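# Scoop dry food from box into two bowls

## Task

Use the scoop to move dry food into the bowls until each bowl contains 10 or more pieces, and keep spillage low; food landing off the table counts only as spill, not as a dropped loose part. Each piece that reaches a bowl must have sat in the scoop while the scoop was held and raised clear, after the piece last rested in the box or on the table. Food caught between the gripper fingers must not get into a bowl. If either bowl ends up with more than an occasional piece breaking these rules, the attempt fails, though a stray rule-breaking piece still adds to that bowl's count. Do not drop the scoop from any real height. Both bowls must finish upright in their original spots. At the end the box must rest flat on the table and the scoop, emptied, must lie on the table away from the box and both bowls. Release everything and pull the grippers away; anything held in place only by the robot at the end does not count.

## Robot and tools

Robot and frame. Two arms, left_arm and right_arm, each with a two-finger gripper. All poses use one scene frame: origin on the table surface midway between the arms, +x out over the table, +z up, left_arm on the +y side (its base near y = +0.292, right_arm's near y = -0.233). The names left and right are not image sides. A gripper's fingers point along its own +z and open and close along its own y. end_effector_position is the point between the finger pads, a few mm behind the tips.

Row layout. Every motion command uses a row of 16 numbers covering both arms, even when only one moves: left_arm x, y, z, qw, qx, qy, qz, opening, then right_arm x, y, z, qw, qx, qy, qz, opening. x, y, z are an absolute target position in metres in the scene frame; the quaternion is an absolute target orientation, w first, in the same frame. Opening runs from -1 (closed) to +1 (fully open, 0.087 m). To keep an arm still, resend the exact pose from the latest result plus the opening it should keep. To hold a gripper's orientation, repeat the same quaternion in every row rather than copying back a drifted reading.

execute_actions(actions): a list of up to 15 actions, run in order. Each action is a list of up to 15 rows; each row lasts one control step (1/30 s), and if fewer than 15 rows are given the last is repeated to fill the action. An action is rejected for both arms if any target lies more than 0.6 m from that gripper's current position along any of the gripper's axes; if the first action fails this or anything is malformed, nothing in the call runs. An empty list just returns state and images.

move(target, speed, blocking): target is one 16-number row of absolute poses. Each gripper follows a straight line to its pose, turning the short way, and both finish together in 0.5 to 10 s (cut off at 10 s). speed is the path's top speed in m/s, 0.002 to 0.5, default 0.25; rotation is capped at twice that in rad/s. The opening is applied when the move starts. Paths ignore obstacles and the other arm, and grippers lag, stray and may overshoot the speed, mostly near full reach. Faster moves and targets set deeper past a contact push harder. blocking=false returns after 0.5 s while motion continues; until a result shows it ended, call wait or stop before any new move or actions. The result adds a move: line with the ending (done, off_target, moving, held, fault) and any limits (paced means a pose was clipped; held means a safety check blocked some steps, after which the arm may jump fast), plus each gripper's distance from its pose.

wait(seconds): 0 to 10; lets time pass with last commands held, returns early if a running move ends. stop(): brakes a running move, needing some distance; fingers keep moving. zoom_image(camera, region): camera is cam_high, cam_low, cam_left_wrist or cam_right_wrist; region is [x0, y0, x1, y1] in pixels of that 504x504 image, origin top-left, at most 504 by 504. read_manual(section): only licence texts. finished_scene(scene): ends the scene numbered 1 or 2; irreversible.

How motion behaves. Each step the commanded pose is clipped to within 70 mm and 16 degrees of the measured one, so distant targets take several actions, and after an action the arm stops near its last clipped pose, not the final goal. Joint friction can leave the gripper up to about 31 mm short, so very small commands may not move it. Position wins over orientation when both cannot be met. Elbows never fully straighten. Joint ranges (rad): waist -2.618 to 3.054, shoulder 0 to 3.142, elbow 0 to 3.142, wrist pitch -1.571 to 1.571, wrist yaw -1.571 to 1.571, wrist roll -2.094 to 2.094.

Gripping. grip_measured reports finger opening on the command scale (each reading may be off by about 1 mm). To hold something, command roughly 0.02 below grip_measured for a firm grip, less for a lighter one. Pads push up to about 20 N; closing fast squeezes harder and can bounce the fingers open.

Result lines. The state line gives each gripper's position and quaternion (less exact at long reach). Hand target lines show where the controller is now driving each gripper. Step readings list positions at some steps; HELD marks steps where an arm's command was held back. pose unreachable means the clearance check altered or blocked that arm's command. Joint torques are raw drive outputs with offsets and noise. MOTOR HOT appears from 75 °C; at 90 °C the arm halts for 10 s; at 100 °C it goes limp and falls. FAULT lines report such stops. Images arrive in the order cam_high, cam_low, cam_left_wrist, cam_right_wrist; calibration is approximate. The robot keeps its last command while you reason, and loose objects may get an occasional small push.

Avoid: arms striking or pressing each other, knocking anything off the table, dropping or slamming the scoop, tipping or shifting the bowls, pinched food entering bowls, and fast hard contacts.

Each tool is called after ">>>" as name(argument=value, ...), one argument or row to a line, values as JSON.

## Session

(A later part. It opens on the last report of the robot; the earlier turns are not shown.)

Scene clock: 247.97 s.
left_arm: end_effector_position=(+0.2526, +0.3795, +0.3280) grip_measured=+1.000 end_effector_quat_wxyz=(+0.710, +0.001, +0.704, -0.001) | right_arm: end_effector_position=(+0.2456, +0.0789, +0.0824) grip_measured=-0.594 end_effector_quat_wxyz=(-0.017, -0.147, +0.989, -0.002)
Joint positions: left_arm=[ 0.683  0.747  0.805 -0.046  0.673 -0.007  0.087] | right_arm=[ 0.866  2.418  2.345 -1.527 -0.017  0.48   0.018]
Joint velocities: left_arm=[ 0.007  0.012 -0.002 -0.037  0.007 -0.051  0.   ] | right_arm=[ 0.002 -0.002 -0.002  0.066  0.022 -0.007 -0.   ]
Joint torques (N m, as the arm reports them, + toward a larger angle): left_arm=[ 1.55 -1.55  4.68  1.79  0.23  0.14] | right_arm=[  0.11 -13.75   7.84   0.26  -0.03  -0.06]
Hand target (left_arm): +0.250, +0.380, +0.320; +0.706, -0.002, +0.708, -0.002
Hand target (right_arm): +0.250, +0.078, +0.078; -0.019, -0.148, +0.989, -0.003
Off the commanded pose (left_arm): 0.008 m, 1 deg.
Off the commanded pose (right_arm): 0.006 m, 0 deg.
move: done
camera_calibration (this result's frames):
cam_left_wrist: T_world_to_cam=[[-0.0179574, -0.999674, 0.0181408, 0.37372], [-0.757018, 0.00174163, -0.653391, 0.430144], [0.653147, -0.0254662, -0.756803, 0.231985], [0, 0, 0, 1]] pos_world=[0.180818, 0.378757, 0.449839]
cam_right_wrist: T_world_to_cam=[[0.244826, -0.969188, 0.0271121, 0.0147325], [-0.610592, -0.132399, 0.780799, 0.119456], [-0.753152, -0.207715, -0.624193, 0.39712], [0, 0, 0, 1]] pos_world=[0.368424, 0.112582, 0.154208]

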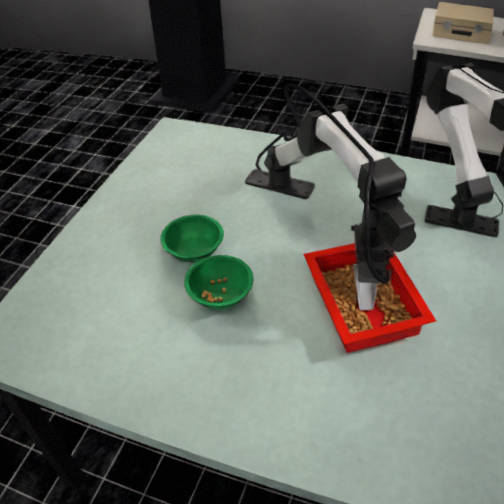

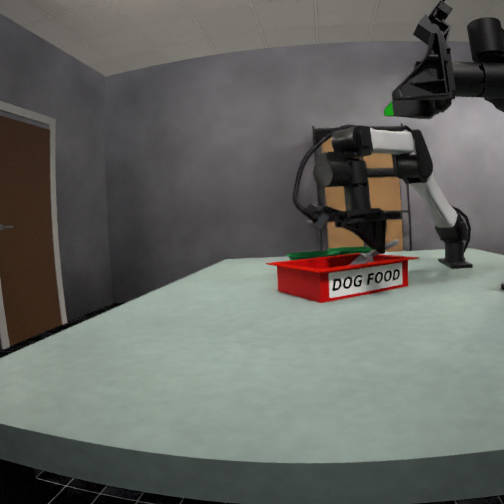

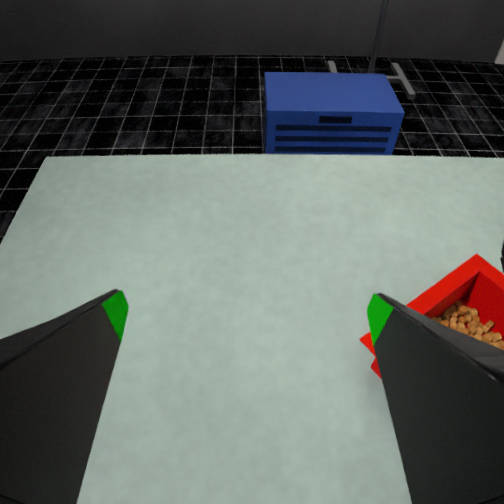

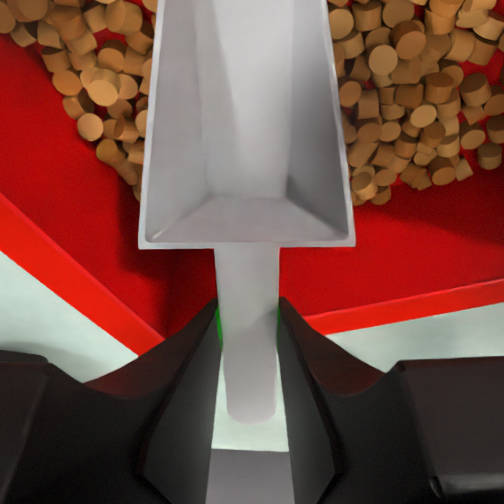

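>>> move(
  target=[0.25,0.38,0.32,0.706,-0.002,0.708,-0.002,1, 0.285,0.084,0.064,0.0435,-0.087,0.995,0.004,-0.68],
  speed=0.03,
)

>>> zoom_image(
  camera="cam_high",
  region=[260,170,450,360],
)

Scene clock: 261.77 s.
left_arm: end_effector_position=(+0.2526, +0.3795, +0.3280) grip_measured=+1.000 end_effector_quat_wxyz=(+0.710, +0.001, +0.704, -0.001) | right_arm: end_effector_position=(+0.2814, +0.0908, +0.0779) grip_measured=-0.594 end_effector_quat_wxyz=(+0.049, -0.098, +0.994, +0.016)
Joint positions: left_arm=[ 0.683  0.747  0.805 -0.046  0.673 -0.007  0.087] | right_arm=[ 0.844  2.418  2.345 -1.4    0.034  0.556  0.018]
Joint velocities: left_arm=[ 0.002 -0.002 -0.012 -0.022 -0.051 -0.007  0.   ] | right_arm=[ 0.007 -0.007 -0.007  0.007 -0.022 -0.022  0.001]
Joint torques (N m, as the arm reports them, + toward a larger angle): left_arm=[ 1.25 -1.64  4.71  1.78  0.16  0.11] | right_arm=[ -0.07 -14.74   3.87   0.71   0.21   0.14]
Hand target (left_arm): +0.250, +0.380, +0.320; +0.706, -0.002, +0.708, -0.002
Hand target (right_arm): +0.285, +0.084, +0.064; +0.043, -0.087, +0.995, +0.003
Off the commanded pose (left_arm): 0.008 m, 1 deg.
Off the commanded pose (right_arm): 0.016 m, 2 deg.
move: off_target (right_arm)
camera_calibration (this result's frames):
cam_left_wrist: T_world_to_cam=[[-0.0179574, -0.999674, 0.0181408, 0.37372], [-0.757018, 0.00174163, -0.653391, 0.430144], [0.653147, -0.0254662, -0.756803, 0.231985], [0, 0, 0, 1]] pos_world=[0.180818, 0.378757, 0.449839]
cam_right_wrist: T_world_to_cam=[[0.145196, -0.989403, -0.000842017, 0.0496706], [-0.715726, -0.105621, 0.690348, 0.180557], [-0.683121, -0.099633, -0.723477, 0.401959], [0, 0, 0, 1]] pos_world=[0.396604, 0.108263, 0.166203]

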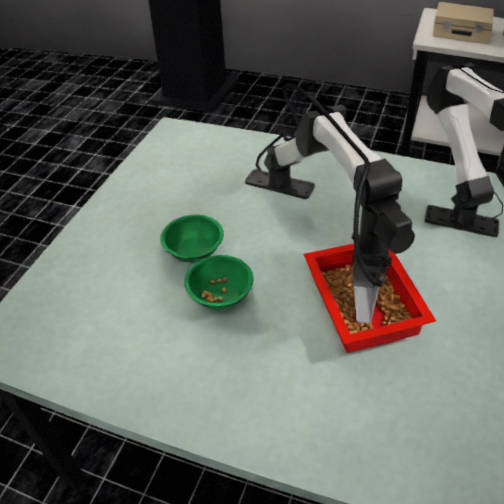

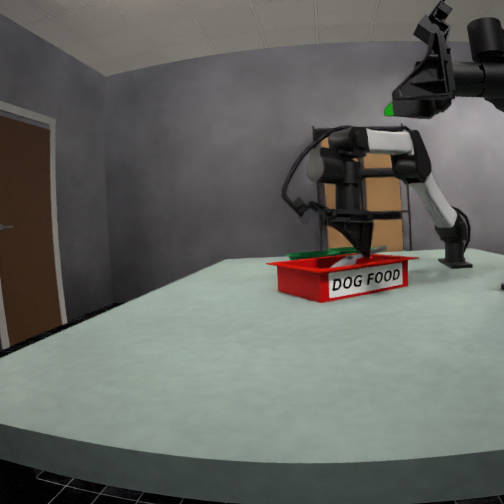

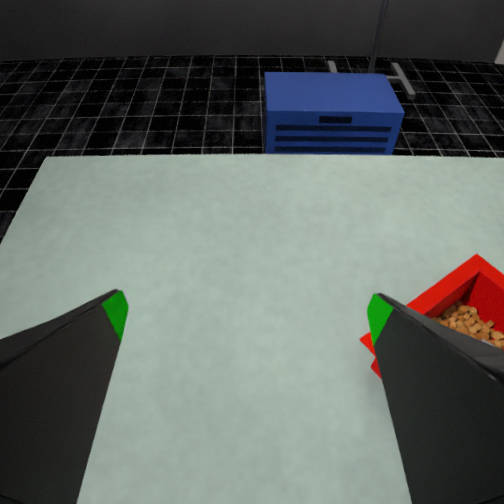

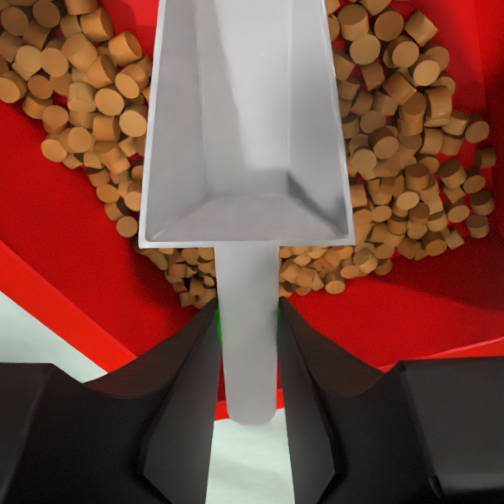

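Region (260, 170, 450, 360) of cam_high's 504x504 image, scaled by 2.653, with more detail than that image has.

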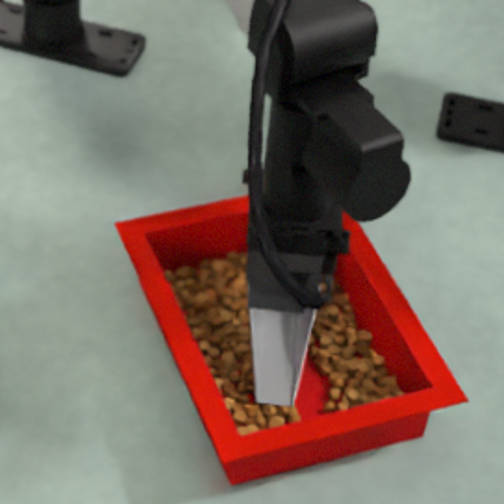

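>>> move(
  target=[0.25,0.38,0.32,0.706,-0.002,0.708,-0.002,1, 0.245,0.095,0.06,0.035,-0.087,0.9955,0.003,-0.68],
  speed=0.04,
)

>>> zoom_image(
  camera="cam_high",
  region=[260,170,450,360],
)

Scene clock: 270.57 s.
left_arm: end_effector_position=(+0.2526, +0.3795, +0.3280) grip_measured=+1.000 end_effector_quat_wxyz=(+0.710, +0.001, +0.704, -0.001) | right_arm: end_effector_position=(+0.2531, +0.0967, +0.0593) grip_measured=-0.594 end_effector_quat_wxyz=(+0.043, -0.089, +0.995, +0.007)
Joint positions: left_arm=[ 0.683  0.747  0.805 -0.046  0.673 -0.007  0.087] | right_arm=[ 0.897  2.341  2.136 -1.291  0.046  0.627  0.018]
Joint velocities: left_arm=[ 0.002  0.002  0.007 -0.037 -0.007  0.007  0.   ] | right_arm=[ 0.002 -0.012  0.002  0.095  0.007 -0.007 -0.001]
Joint torques (N m, as the arm reports them, + toward a larger angle): left_arm=[ 1.36 -1.44  4.64  1.76  0.15  0.16] | right_arm=[  1.3  -16.94   3.89   0.42  -0.02   0.11]
Hand target (left_arm): +0.250, +0.380, +0.320; +0.706, -0.002, +0.708, -0.002
Hand target (right_arm): +0.245, +0.094, +0.060; +0.034, -0.087, +0.996, +0.003
Off the commanded pose (left_arm): 0.008 m, 1 deg.
Off the commanded pose (right_arm): 0.008 m, 1 deg.
move: done
camera_calibration (this result's frames):
cam_left_wrist: T_world_to_cam=[[-0.0179574, -0.999674, 0.0181408, 0.37372], [-0.757018, 0.00174163, -0.653391, 0.430144], [0.653147, -0.0254662, -0.756803, 0.231985], [0, 0, 0, 1]] pos_world=[0.180818, 0.378757, 0.449839]
cam_right_wrist: T_world_to_cam=[[0.126419, -0.991833, 0.016895, 0.0635451], [-0.709786, -0.0785448, 0.700025, 0.169086], [-0.692981, -0.100488, -0.713919, 0.37181], [0, 0, 0, 1]] pos_world=[0.369639, 0.113669, 0.146005]

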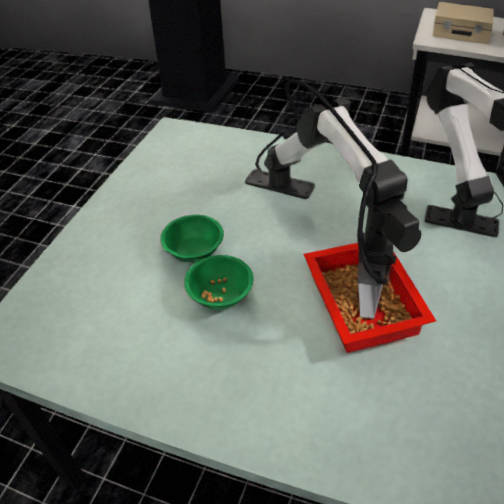

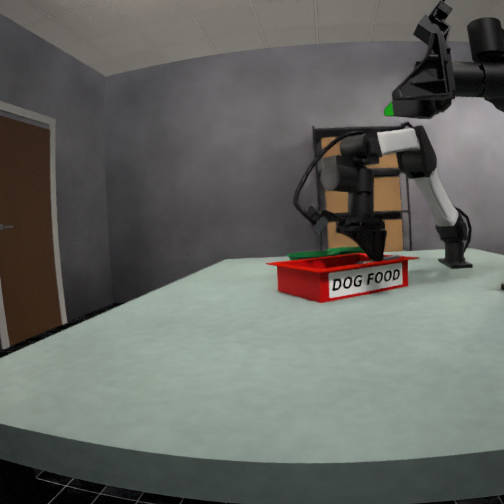

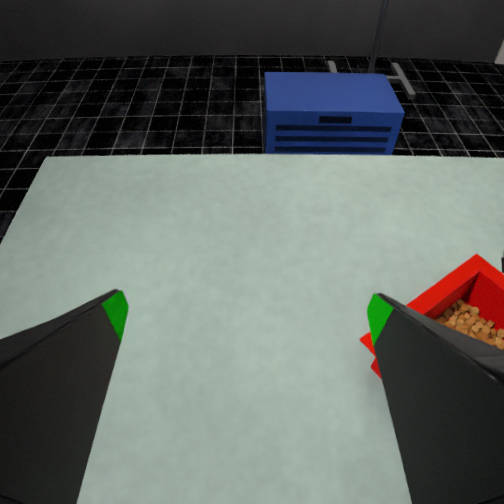

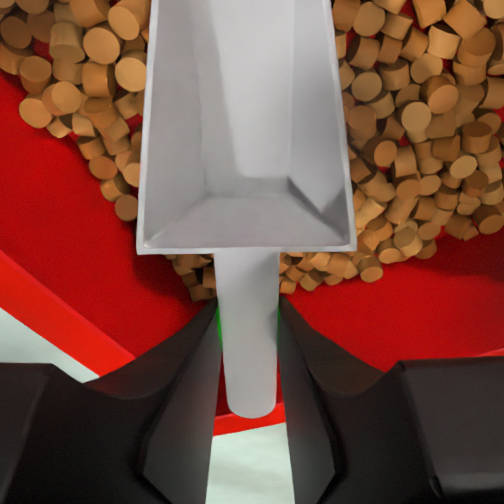

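Region (260, 170, 450, 360) of cam_high's 504x504 image, scaled by 2.653, with more detail than that image has.

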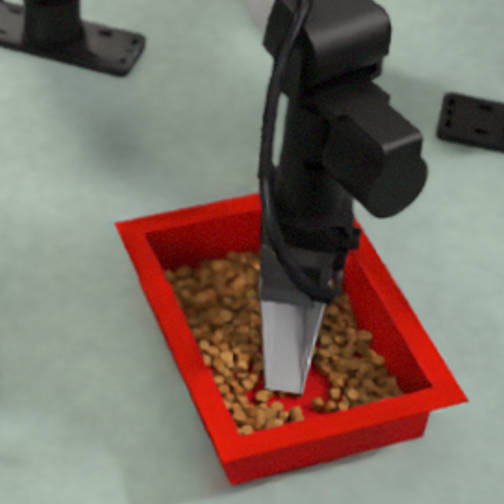

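>>> move(
  target=[0.25,0.38,0.32,0.706,-0.002,0.708,-0.002,1, 0.232,0.106,0.061,0.035,-0.01,0.9993,0.0,-0.68],
  speed=0.04,
)

>>> zoom_image(
  camera="cam_high",
  region=[260,170,450,360],
)

Scene clock: 287.90 s.
left_arm: end_effector_position=(+0.2526, +0.3795, +0.3280) grip_measured=+1.000 end_effector_quat_wxyz=(+0.710, +0.001, +0.704, -0.001) | right_arm: end_effector_position=(+0.2442, +0.1071, +0.0586) grip_measured=-0.594 end_effector_quat_wxyz=(+0.045, -0.011, +0.999, +0.005)
Joint positions: left_arm=[ 0.683  0.747  0.805 -0.046  0.673 -0.007  0.087] | right_arm=[ 0.92   2.332  2.117 -1.287  0.059  0.807  0.018]
Joint velocities: left_arm=[ 0.007  0.002 -0.002 -0.007 -0.066 -0.022  0.   ] | right_arm=[-0.002  0.007 -0.007 -0.095 -0.007  0.022 -0.   ]
Joint torques (N m, as the arm reports them, + toward a larger angle): left_arm=[ 1.42 -1.56  4.75  1.78  0.14  0.13] | right_arm=[  1.78 -17.25   4.1    0.33  -0.01   0.11]
Hand target (left_arm): +0.250, +0.380, +0.320; +0.706, -0.002, +0.708, -0.002
Hand target (right_arm): +0.232, +0.106, +0.061; +0.035, -0.010, +0.999, -0.000
Off the commanded pose (left_arm): 0.008 m, 1 deg.
Off the commanded pose (right_arm): 0.012 m, 1 deg.
move: off_target (right_arm)
camera_calibration (this result's frames):
cam_left_wrist: T_world_to_cam=[[-0.0179574, -0.999674, 0.0181408, 0.37372], [-0.757018, 0.00174163, -0.653391, 0.430144], [0.653147, -0.0254662, -0.756803, 0.231985], [0, 0, 0, 1]] pos_world=[0.180818, 0.378757, 0.449839]
cam_right_wrist: T_world_to_cam=[[-0.0298846, -0.999454, 0.0140756, 0.114147], [-0.715546, 0.0312237, 0.697867, 0.153865], [-0.697926, 0.0107838, -0.716089, 0.355561], [0, 0, 0, 1]] pos_world=[0.361664, 0.105447, 0.14563]

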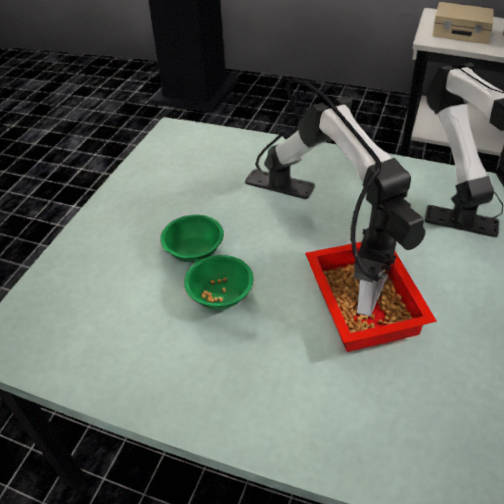

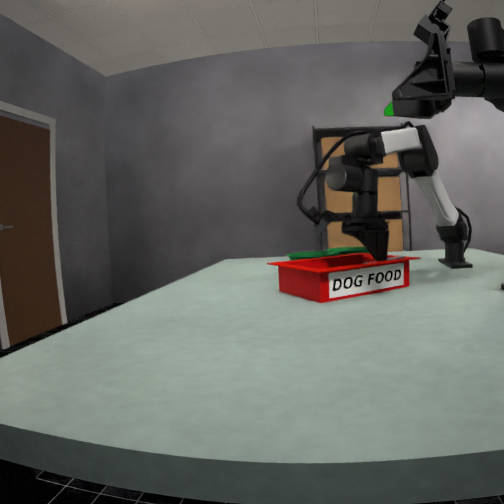

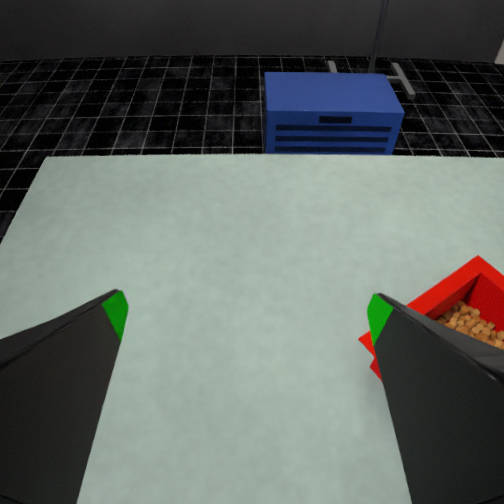

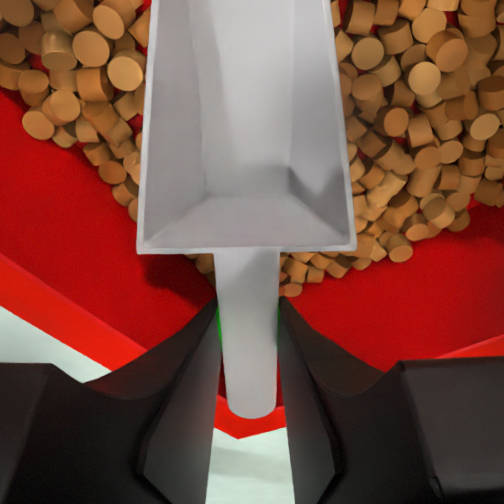

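Region (260, 170, 450, 360) of cam_high's 504x504 image, scaled by 2.653, with more detail than that image has.

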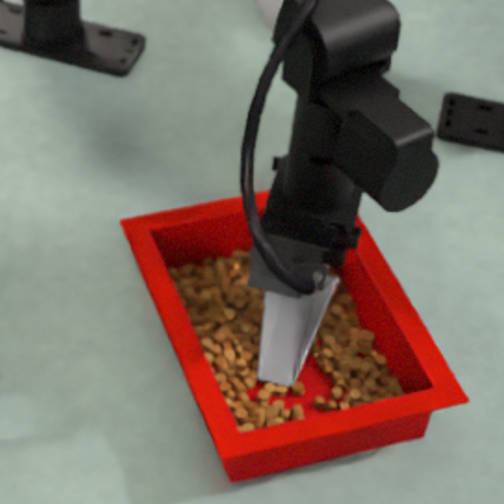

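>>> move(
  target=[0.25,0.38,0.32,0.706,-0.002,0.708,-0.002,1, 0.295,0.098,0.053,0.05,0.0,0.9987,0.0,-0.68],
  speed=0.03,
)

>>> zoom_image(
  camera="cam_high",
  region=[260,170,450,360],
)

Scene clock: 299.87 s.
left_arm: end_effector_position=(+0.2526, +0.3795, +0.3280) grip_measured=+1.000 end_effector_quat_wxyz=(+0.710, +0.001, +0.704, -0.001) | right_arm: end_effector_position=(+0.2892, +0.1042, +0.0572) grip_measured=-0.594 end_effector_quat_wxyz=(+0.051, -0.001, +0.999, +0.007)
Joint positions: left_arm=[ 0.683  0.747  0.805 -0.046  0.673 -0.007  0.087] | right_arm=[ 0.849  2.494  2.401 -1.394  0.06   0.754  0.018]
Joint velocities: left_arm=[-0.002 -0.007 -0.002 -0.081  0.051 -0.037  0.   ] | right_arm=[ 0.002  0.002  0.012 -0.022  0.007  0.007 -0.   ]
Joint torques (N m, as the arm reports them, + toward a larger angle): left_arm=[ 1.4  -1.42  4.77  1.84  0.15  0.12] | right_arm=[ -0.35 -14.66   8.07   0.4    0.17  -0.05]
Hand target (left_arm): +0.250, +0.380, +0.320; +0.706, -0.002, +0.708, -0.002
Hand target (right_arm): +0.295, +0.099, +0.053; +0.051, +0.000, +0.999, +0.000
Off the commanded pose (left_arm): 0.008 m, 1 deg.
Off the commanded pose (right_arm): 0.009 m, 1 deg.
move: done
camera_calibration (this result's frames):
cam_left_wrist: T_world_to_cam=[[-0.0179574, -0.999674, 0.0181408, 0.37372], [-0.757018, 0.00174163, -0.653391, 0.430144], [0.653147, -0.0254662, -0.756803, 0.231985], [0, 0, 0, 1]] pos_world=[0.180818, 0.378757, 0.449839]
cam_right_wrist: T_world_to_cam=[[-0.0486531, -0.998781, 0.00829598, 0.118295], [-0.723491, 0.0409669, 0.689118, 0.188915], [-0.688618, 0.0275256, -0.724602, 0.382078], [0, 0, 0, 1]] pos_world=[0.405539, 0.0998946, 0.145689]

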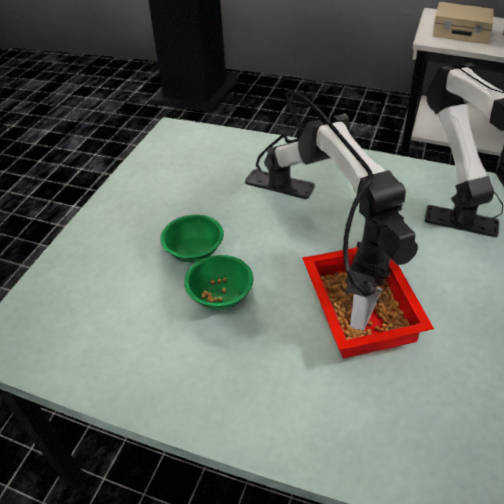

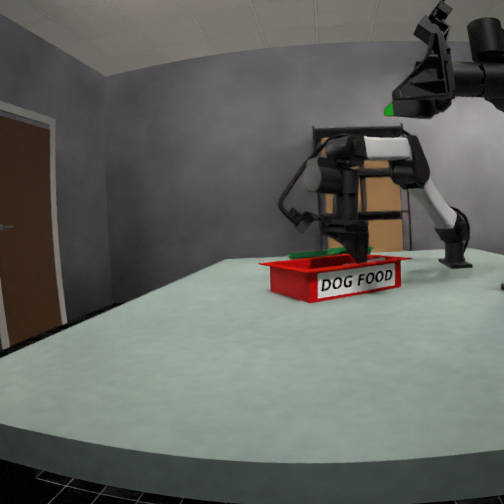

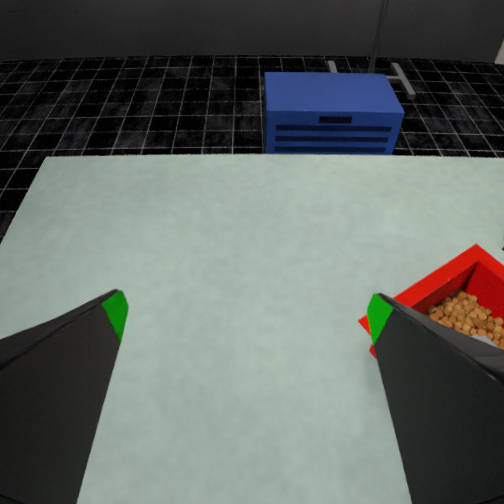

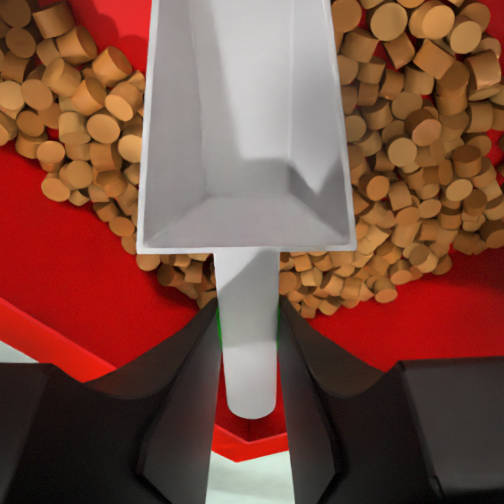

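Region (260, 170, 450, 360) of cam_high's 504x504 image, scaled by 2.653, with more detail than that image has.

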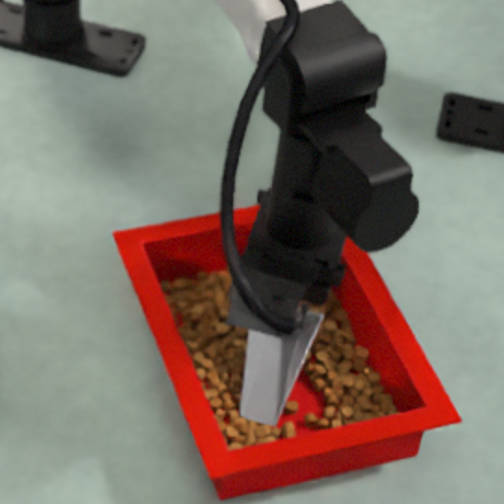

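>>> move(
  target=[0.25,0.38,0.32,0.706,-0.002,0.708,-0.002,1, 0.27,0.106,0.066,-0.015,0.0,0.9999,0.0,-0.68],
  speed=0.03,
)

>>> zoom_image(
  camera="cam_high",
  region=[280,220,450,370],
)

Scene clock: 318.07 s.
left_arm: end_effector_position=(+0.2526, +0.3795, +0.3280) grip_measured=+1.000 end_effector_quat_wxyz=(+0.710, +0.001, +0.704, -0.001) | right_arm: end_effector_position=(+0.2782, +0.1054, +0.0650) grip_measured=-0.594 end_effector_quat_wxyz=(+0.016, -0.003, +1.000, +0.006)
Joint positions: left_arm=[ 0.683  0.747  0.805 -0.046  0.673 -0.007  0.087] | right_arm=[ 0.849  2.561  2.551 -1.529  0.012  0.753  0.018]
Joint velocities: left_arm=[ 0.007  0.002 -0.002  0.037  0.037 -0.051  0.   ] | right_arm=[ 0.007 -0.007  0.002  0.022 -0.022  0.022 -0.001]
Joint torques (N m, as the arm reports them, + toward a larger angle): left_arm=[ 1.48 -1.64  4.82  1.7   0.2   0.09] | right_arm=[  0.65 -16.35   6.34   0.17  -0.41   0.07]
Hand target (left_arm): +0.250, +0.380, +0.320; +0.706, -0.002, +0.708, -0.002
Hand target (right_arm): +0.270, +0.106, +0.066; -0.006, +0.001, +1.000, +0.009
Off the commanded pose (left_arm): 0.008 m, 1 deg.
Off the commanded pose (right_arm): 0.008 m, 4 deg.
joint sent to its limit (right arm) — the command would take joint 4 (wrist pitch) past its lower limit, so that joint was sent only as far as its limit.
move: off_target (right_arm)
camera_calibration (this result's frames):
cam_left_wrist: T_world_to_cam=[[-0.0179574, -0.999674, 0.0181408, 0.37372], [-0.757018, 0.00174163, -0.653391, 0.430144], [0.653147, -0.0254662, -0.756803, 0.231985], [0, 0, 0, 1]] pos_world=[0.180818, 0.378757, 0.449839]
cam_right_wrist: T_world_to_cam=[[-0.0443378, -0.998924, 0.0136273, 0.117373], [-0.672367, 0.0399268, 0.73914, 0.158197], [-0.738889, 0.0236093, -0.673414, 0.391153], [0, 0, 0, 1]] pos_world=[0.400589, 0.101695, 0.144879]

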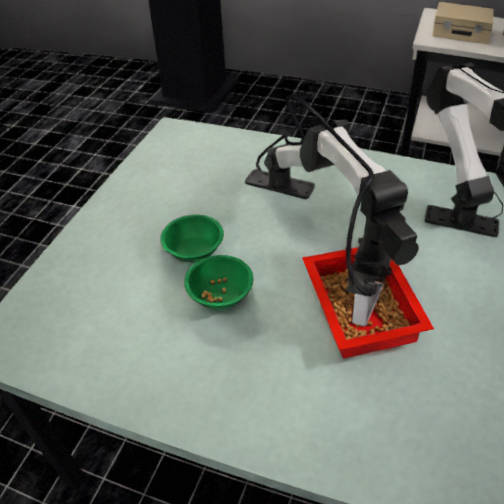

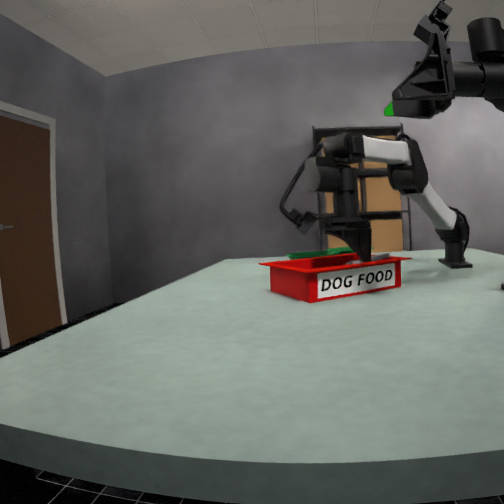

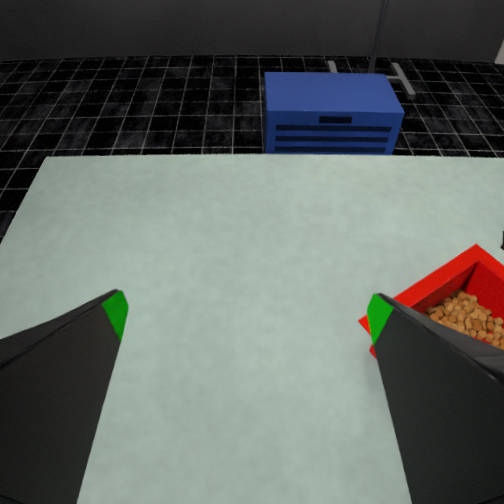

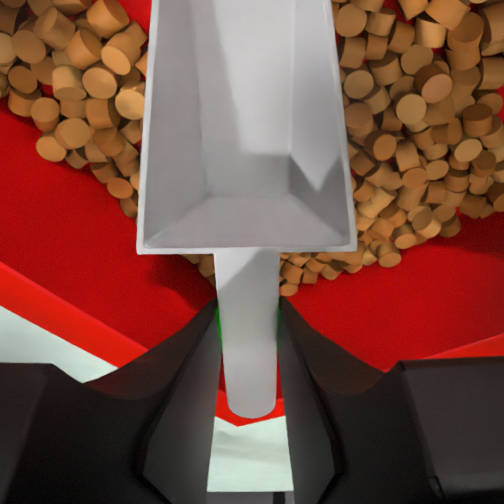

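Region (280, 220, 450, 370) of cam_high's 504x504 image, scaled by 2.965, with more detail than that image has; it fills the top 445 rows of this view, and the rest is white.

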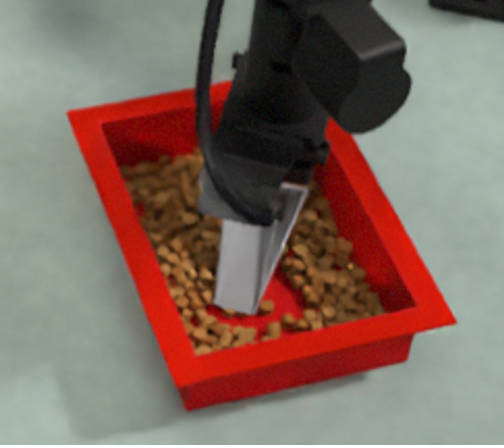

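>>> move(
  target=[0.25,0.38,0.32,0.706,-0.002,0.708,-0.002,1, 0.205,0.10,0.062,0.04,0.0,0.9992,0.0,-0.68],
  speed=0.05,
)

>>> zoom_image(
  camera="cam_high",
  region=[260,170,450,360],
)

Scene clock: 353.10 s.
left_arm: end_effector_position=(+0.2526, +0.3795, +0.3280) grip_measured=+1.000 end_effector_quat_wxyz=(+0.710, +0.001, +0.704, -0.001) | right_arm: end_effector_position=(+0.2073, +0.0972, +0.0633) grip_measured=-0.594 end_effector_quat_wxyz=(+0.031, -0.002, +1.000, +0.001)
Joint positions: left_arm=[ 0.683  0.747  0.805 -0.046  0.673 -0.007  0.087] | right_arm=[ 0.96   2.205  1.921 -1.245  0.047  0.866  0.018]
Joint velocities: left_arm=[ 0.007  0.007  0.002  0.022 -0.066 -0.022  0.   ] | right_arm=[-0.017  0.007 -0.017  0.022  0.022 -0.022 -0.002]
Joint torques (N m, as the arm reports them, + toward a larger angle): left_arm=[ 1.38 -1.47  4.9   1.75  0.17  0.07] | right_arm=[  1.73 -15.63   3.86   0.62   0.23   0.15]
Hand target (left_arm): +0.250, +0.380, +0.320; +0.706, -0.002, +0.708, -0.002
Hand target (right_arm): +0.204, +0.098, +0.062; +0.039, -0.000, +0.999, -0.000
Off the commanded pose (left_arm): 0.008 m, 1 deg.
Off the commanded pose (right_arm): 0.004 m, 1 deg.
move: done
camera_calibration (this result's frames):
cam_left_wrist: T_world_to_cam=[[-0.0179574, -0.999674, 0.0181408, 0.37372], [-0.757018, 0.00174163, -0.653391, 0.430144], [0.653147, -0.0254662, -0.756803, 0.231985], [0, 0, 0, 1]] pos_world=[0.180818, 0.378757, 0.449839]
cam_right_wrist: T_world_to_cam=[[-0.0475648, -0.998604, 0.02297, 0.106062], [-0.695048, 0.0496043, 0.71725, 0.11724], [-0.717388, 0.0181506, -0.696437, 0.335365], [0, 0, 0, 1]] pos_world=[0.327119, 0.0940112, 0.147034]

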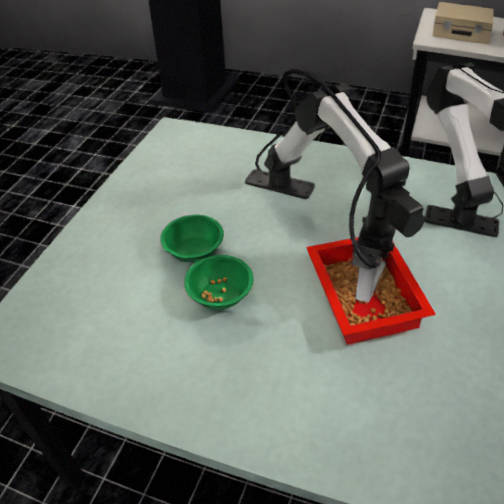

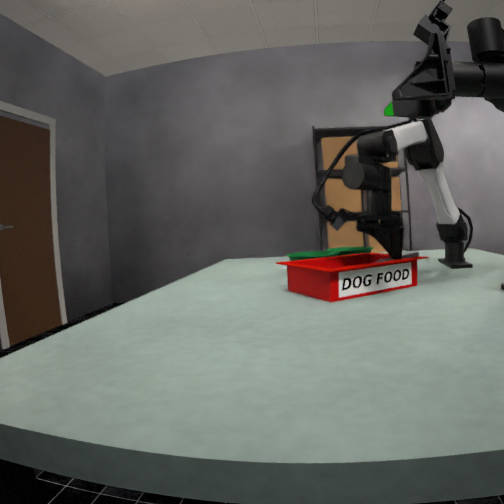

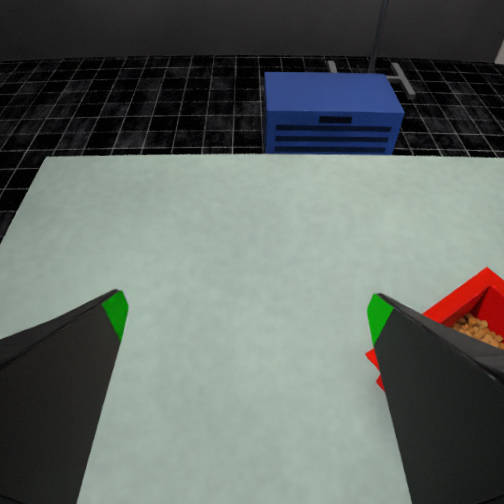

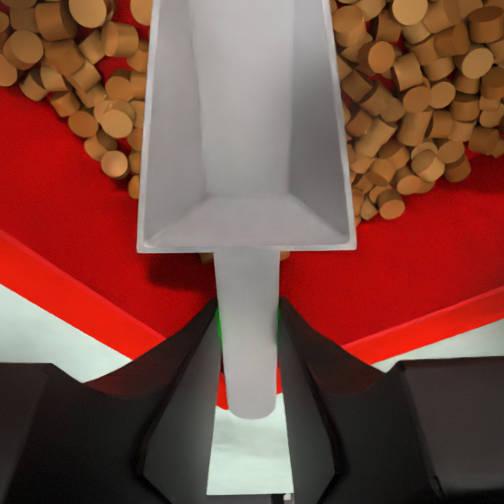

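Region (260, 170, 450, 360) of cam_high's 504x504 image, scaled by 2.653, with more detail than that image has.

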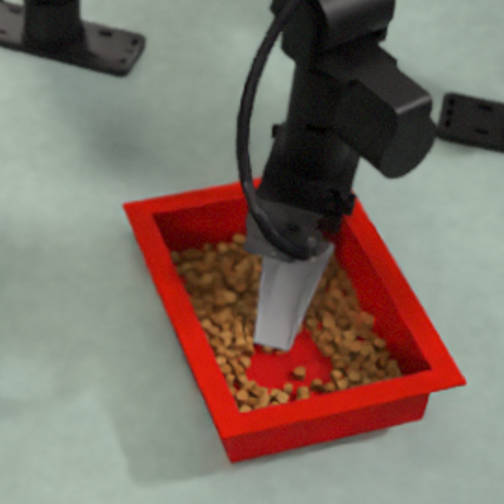

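>>> move(
  target=[0.25,0.38,0.32,0.706,-0.002,0.708,-0.002,1, 0.235,0.097,0.075,-0.052,0.0,0.9986,0.0,-0.68],
  speed=0.04,
)

>>> zoom_image(
  camera="cam_high",
  region=[260,170,450,360],
)

Scene clock: 369.53 s.
left_arm: end_effector_position=(+0.2526, +0.3795, +0.3280) grip_measured=+1.000 end_effector_quat_wxyz=(+0.710, +0.001, +0.704, -0.001) | right_arm: end_effector_position=(+0.2341, +0.0995, +0.0751) grip_measured=-0.594 end_effector_quat_wxyz=(-0.039, +0.000, +0.999, +0.001)
Joint positions: left_arm=[ 0.683  0.747  0.805 -0.046  0.673 -0.007  0.087] | right_arm=[ 0.879  2.445  2.355 -1.535 -0.057  0.788  0.018]
Joint velocities: left_arm=[-0.012 -0.002  0.017  0.037  0.007 -0.037  0.   ] | right_arm=[ 0.002 -0.007  0.012 -0.022  0.037 -0.022  0.   ]
Joint torques (N m, as the arm reports them, + toward a larger angle): left_arm=[ 1.37 -1.77  4.76  1.72  0.18  0.12] | right_arm=[  0.05 -14.28   7.88   0.09  -0.21  -0.06]
Hand target (left_arm): +0.250, +0.380, +0.320; +0.706, -0.002, +0.708, -0.002
Hand target (right_arm): +0.235, +0.098, +0.075; -0.050, +0.000, +0.999, +0.002
Off the commanded pose (left_arm): 0.008 m, 1 deg.
Off the commanded pose (right_arm): 0.003 m, 1 deg.
joint sent to its limit (right arm) — the command would take joint 4 (wrist pitch) past its lower limit, so that joint was sent only as far as its limit.
move: done
camera_calibration (this result's frames):
cam_left_wrist: T_world_to_cam=[[-0.0179574, -0.999674, 0.0181408, 0.37372], [-0.757018, 0.00174163, -0.653391, 0.430144], [0.653147, -0.0254662, -0.756803, 0.231985], [0, 0, 0, 1]] pos_world=[0.180818, 0.378757, 0.449839]
cam_right_wrist: T_world_to_cam=[[-0.0473935, -0.998438, 0.0295772, 0.108841], [-0.587042, 0.0517982, 0.807897, 0.0949824], [-0.808168, 0.020926, -0.58858, 0.37561], [0, 0, 0, 1]] pos_world=[0.364473, 0.0958916, 0.141121]

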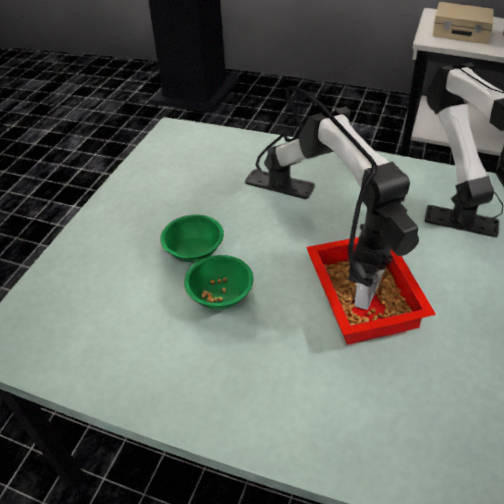

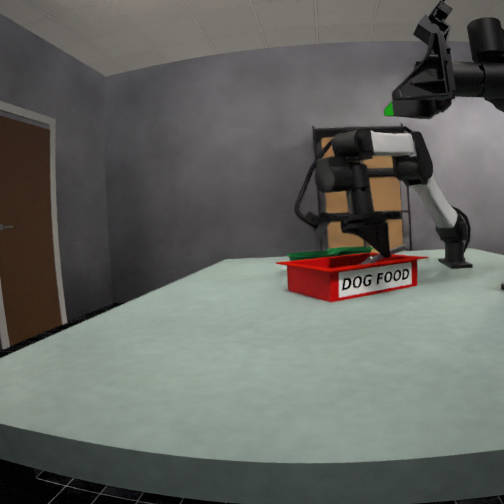

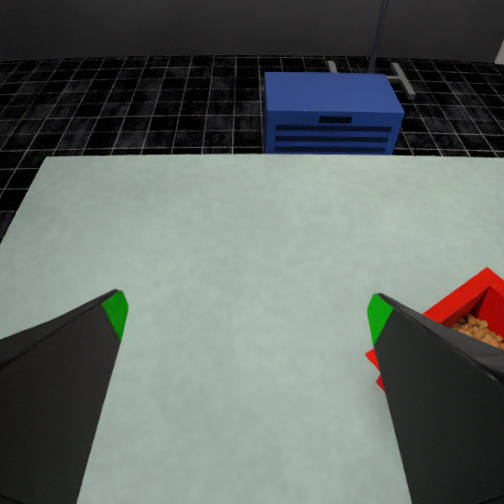

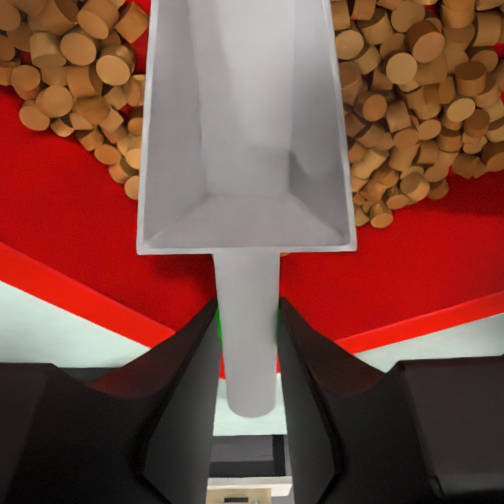

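Region (260, 170, 450, 360) of cam_high's 504x504 image, scaled by 2.653, with more detail than that image has.

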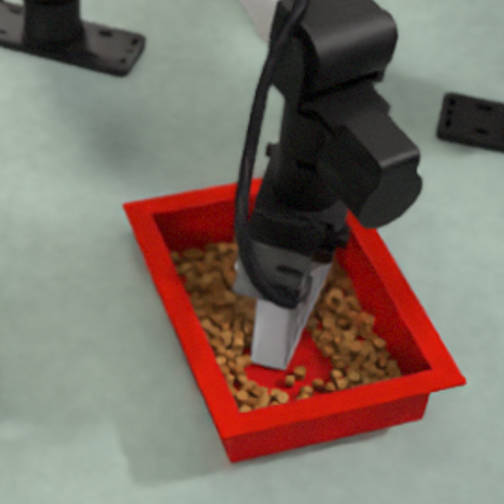

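>>> move(
  target=[0.25,0.38,0.32,0.706,-0.002,0.708,-0.002,1, 0.27,0.093,0.055,0.017,0.0,0.9998,0.0,-0.68],
  speed=0.025,
)

>>> zoom_image(
  camera="cam_high",
  region=[260,170,450,360],
)

Scene clock: 381.73 s.
left_arm: end_effector_position=(+0.2526, +0.3795, +0.3280) grip_measured=+1.000 end_effector_quat_wxyz=(+0.710, +0.001, +0.704, -0.001) | right_arm: end_effector_position=(+0.2652, +0.0994, +0.0614) grip_measured=-0.594 end_effector_quat_wxyz=(+0.014, -0.000, +1.000, +0.007)
Joint positions: left_arm=[ 0.683  0.747  0.805 -0.046  0.673 -0.007  0.087] | right_arm=[ 0.857  2.445  2.321 -1.417  0.01   0.767  0.018]
Joint velocities: left_arm=[-0.007 -0.002  0.007  0.022  0.007  0.022  0.   ] | right_arm=[-0.012 -0.002 -0.002 -0.037  0.022 -0.037 -0.001]
Joint torques (N m, as the arm reports them, + toward a larger angle): left_arm=[ 1.33 -1.64  4.71  1.79  0.23  0.13] | right_arm=[ -0.09 -16.     4.48   0.5    0.18  -0.05]
Hand target (left_arm): +0.250, +0.380, +0.320; +0.706, -0.002, +0.708, -0.002
Hand target (right_arm): +0.270, +0.093, +0.055; +0.017, +0.000, +1.000, -0.001
Off the commanded pose (left_arm): 0.008 m, 1 deg.
Off the commanded pose (right_arm): 0.010 m, 1 deg.
move: done
camera_calibration (this result's frames):
cam_left_wrist: T_world_to_cam=[[-0.0179574, -0.999674, 0.0181408, 0.37372], [-0.757018, 0.00174163, -0.653391, 0.430144], [0.653147, -0.0254662, -0.756803, 0.231985], [0, 0, 0, 1]] pos_world=[0.180818, 0.378757, 0.449839]
cam_right_wrist: T_world_to_cam=[[-0.0495583, -0.99869, 0.0127585, 0.112248], [-0.670034, 0.042717, 0.7411, 0.151306], [-0.740674, 0.028179, -0.671273, 0.379161], [0, 0, 0, 1]] pos_world=[0.387778, 0.0949535, 0.140955]

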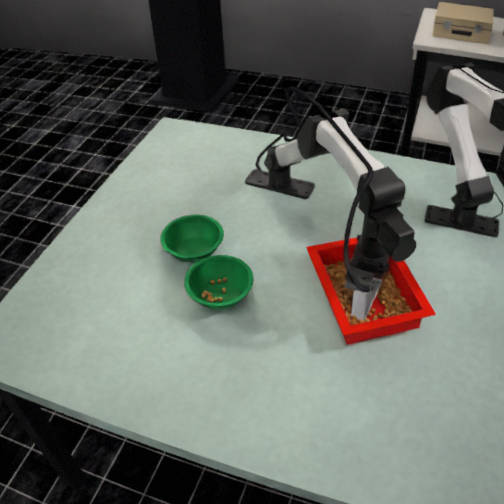

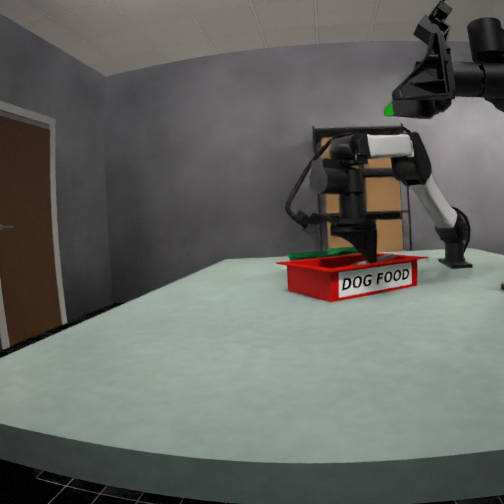

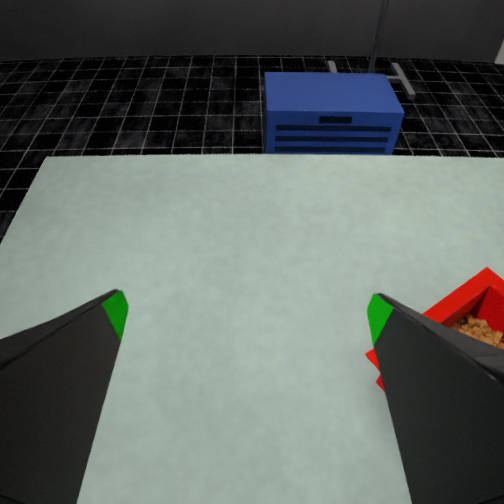

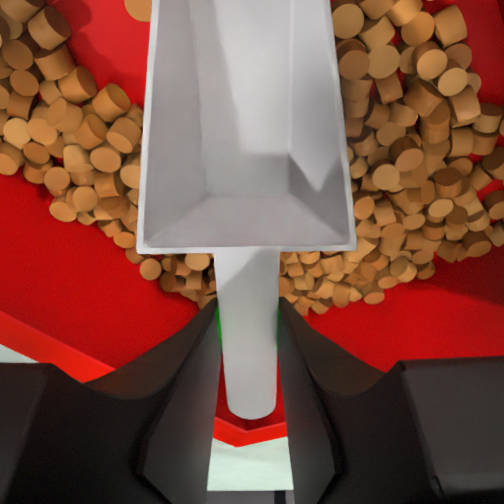

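Region (260, 170, 450, 360) of cam_high's 504x504 image, scaled by 2.653, with more detail than that image has.

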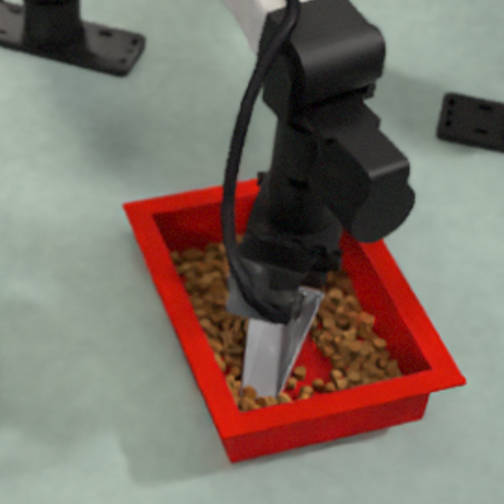

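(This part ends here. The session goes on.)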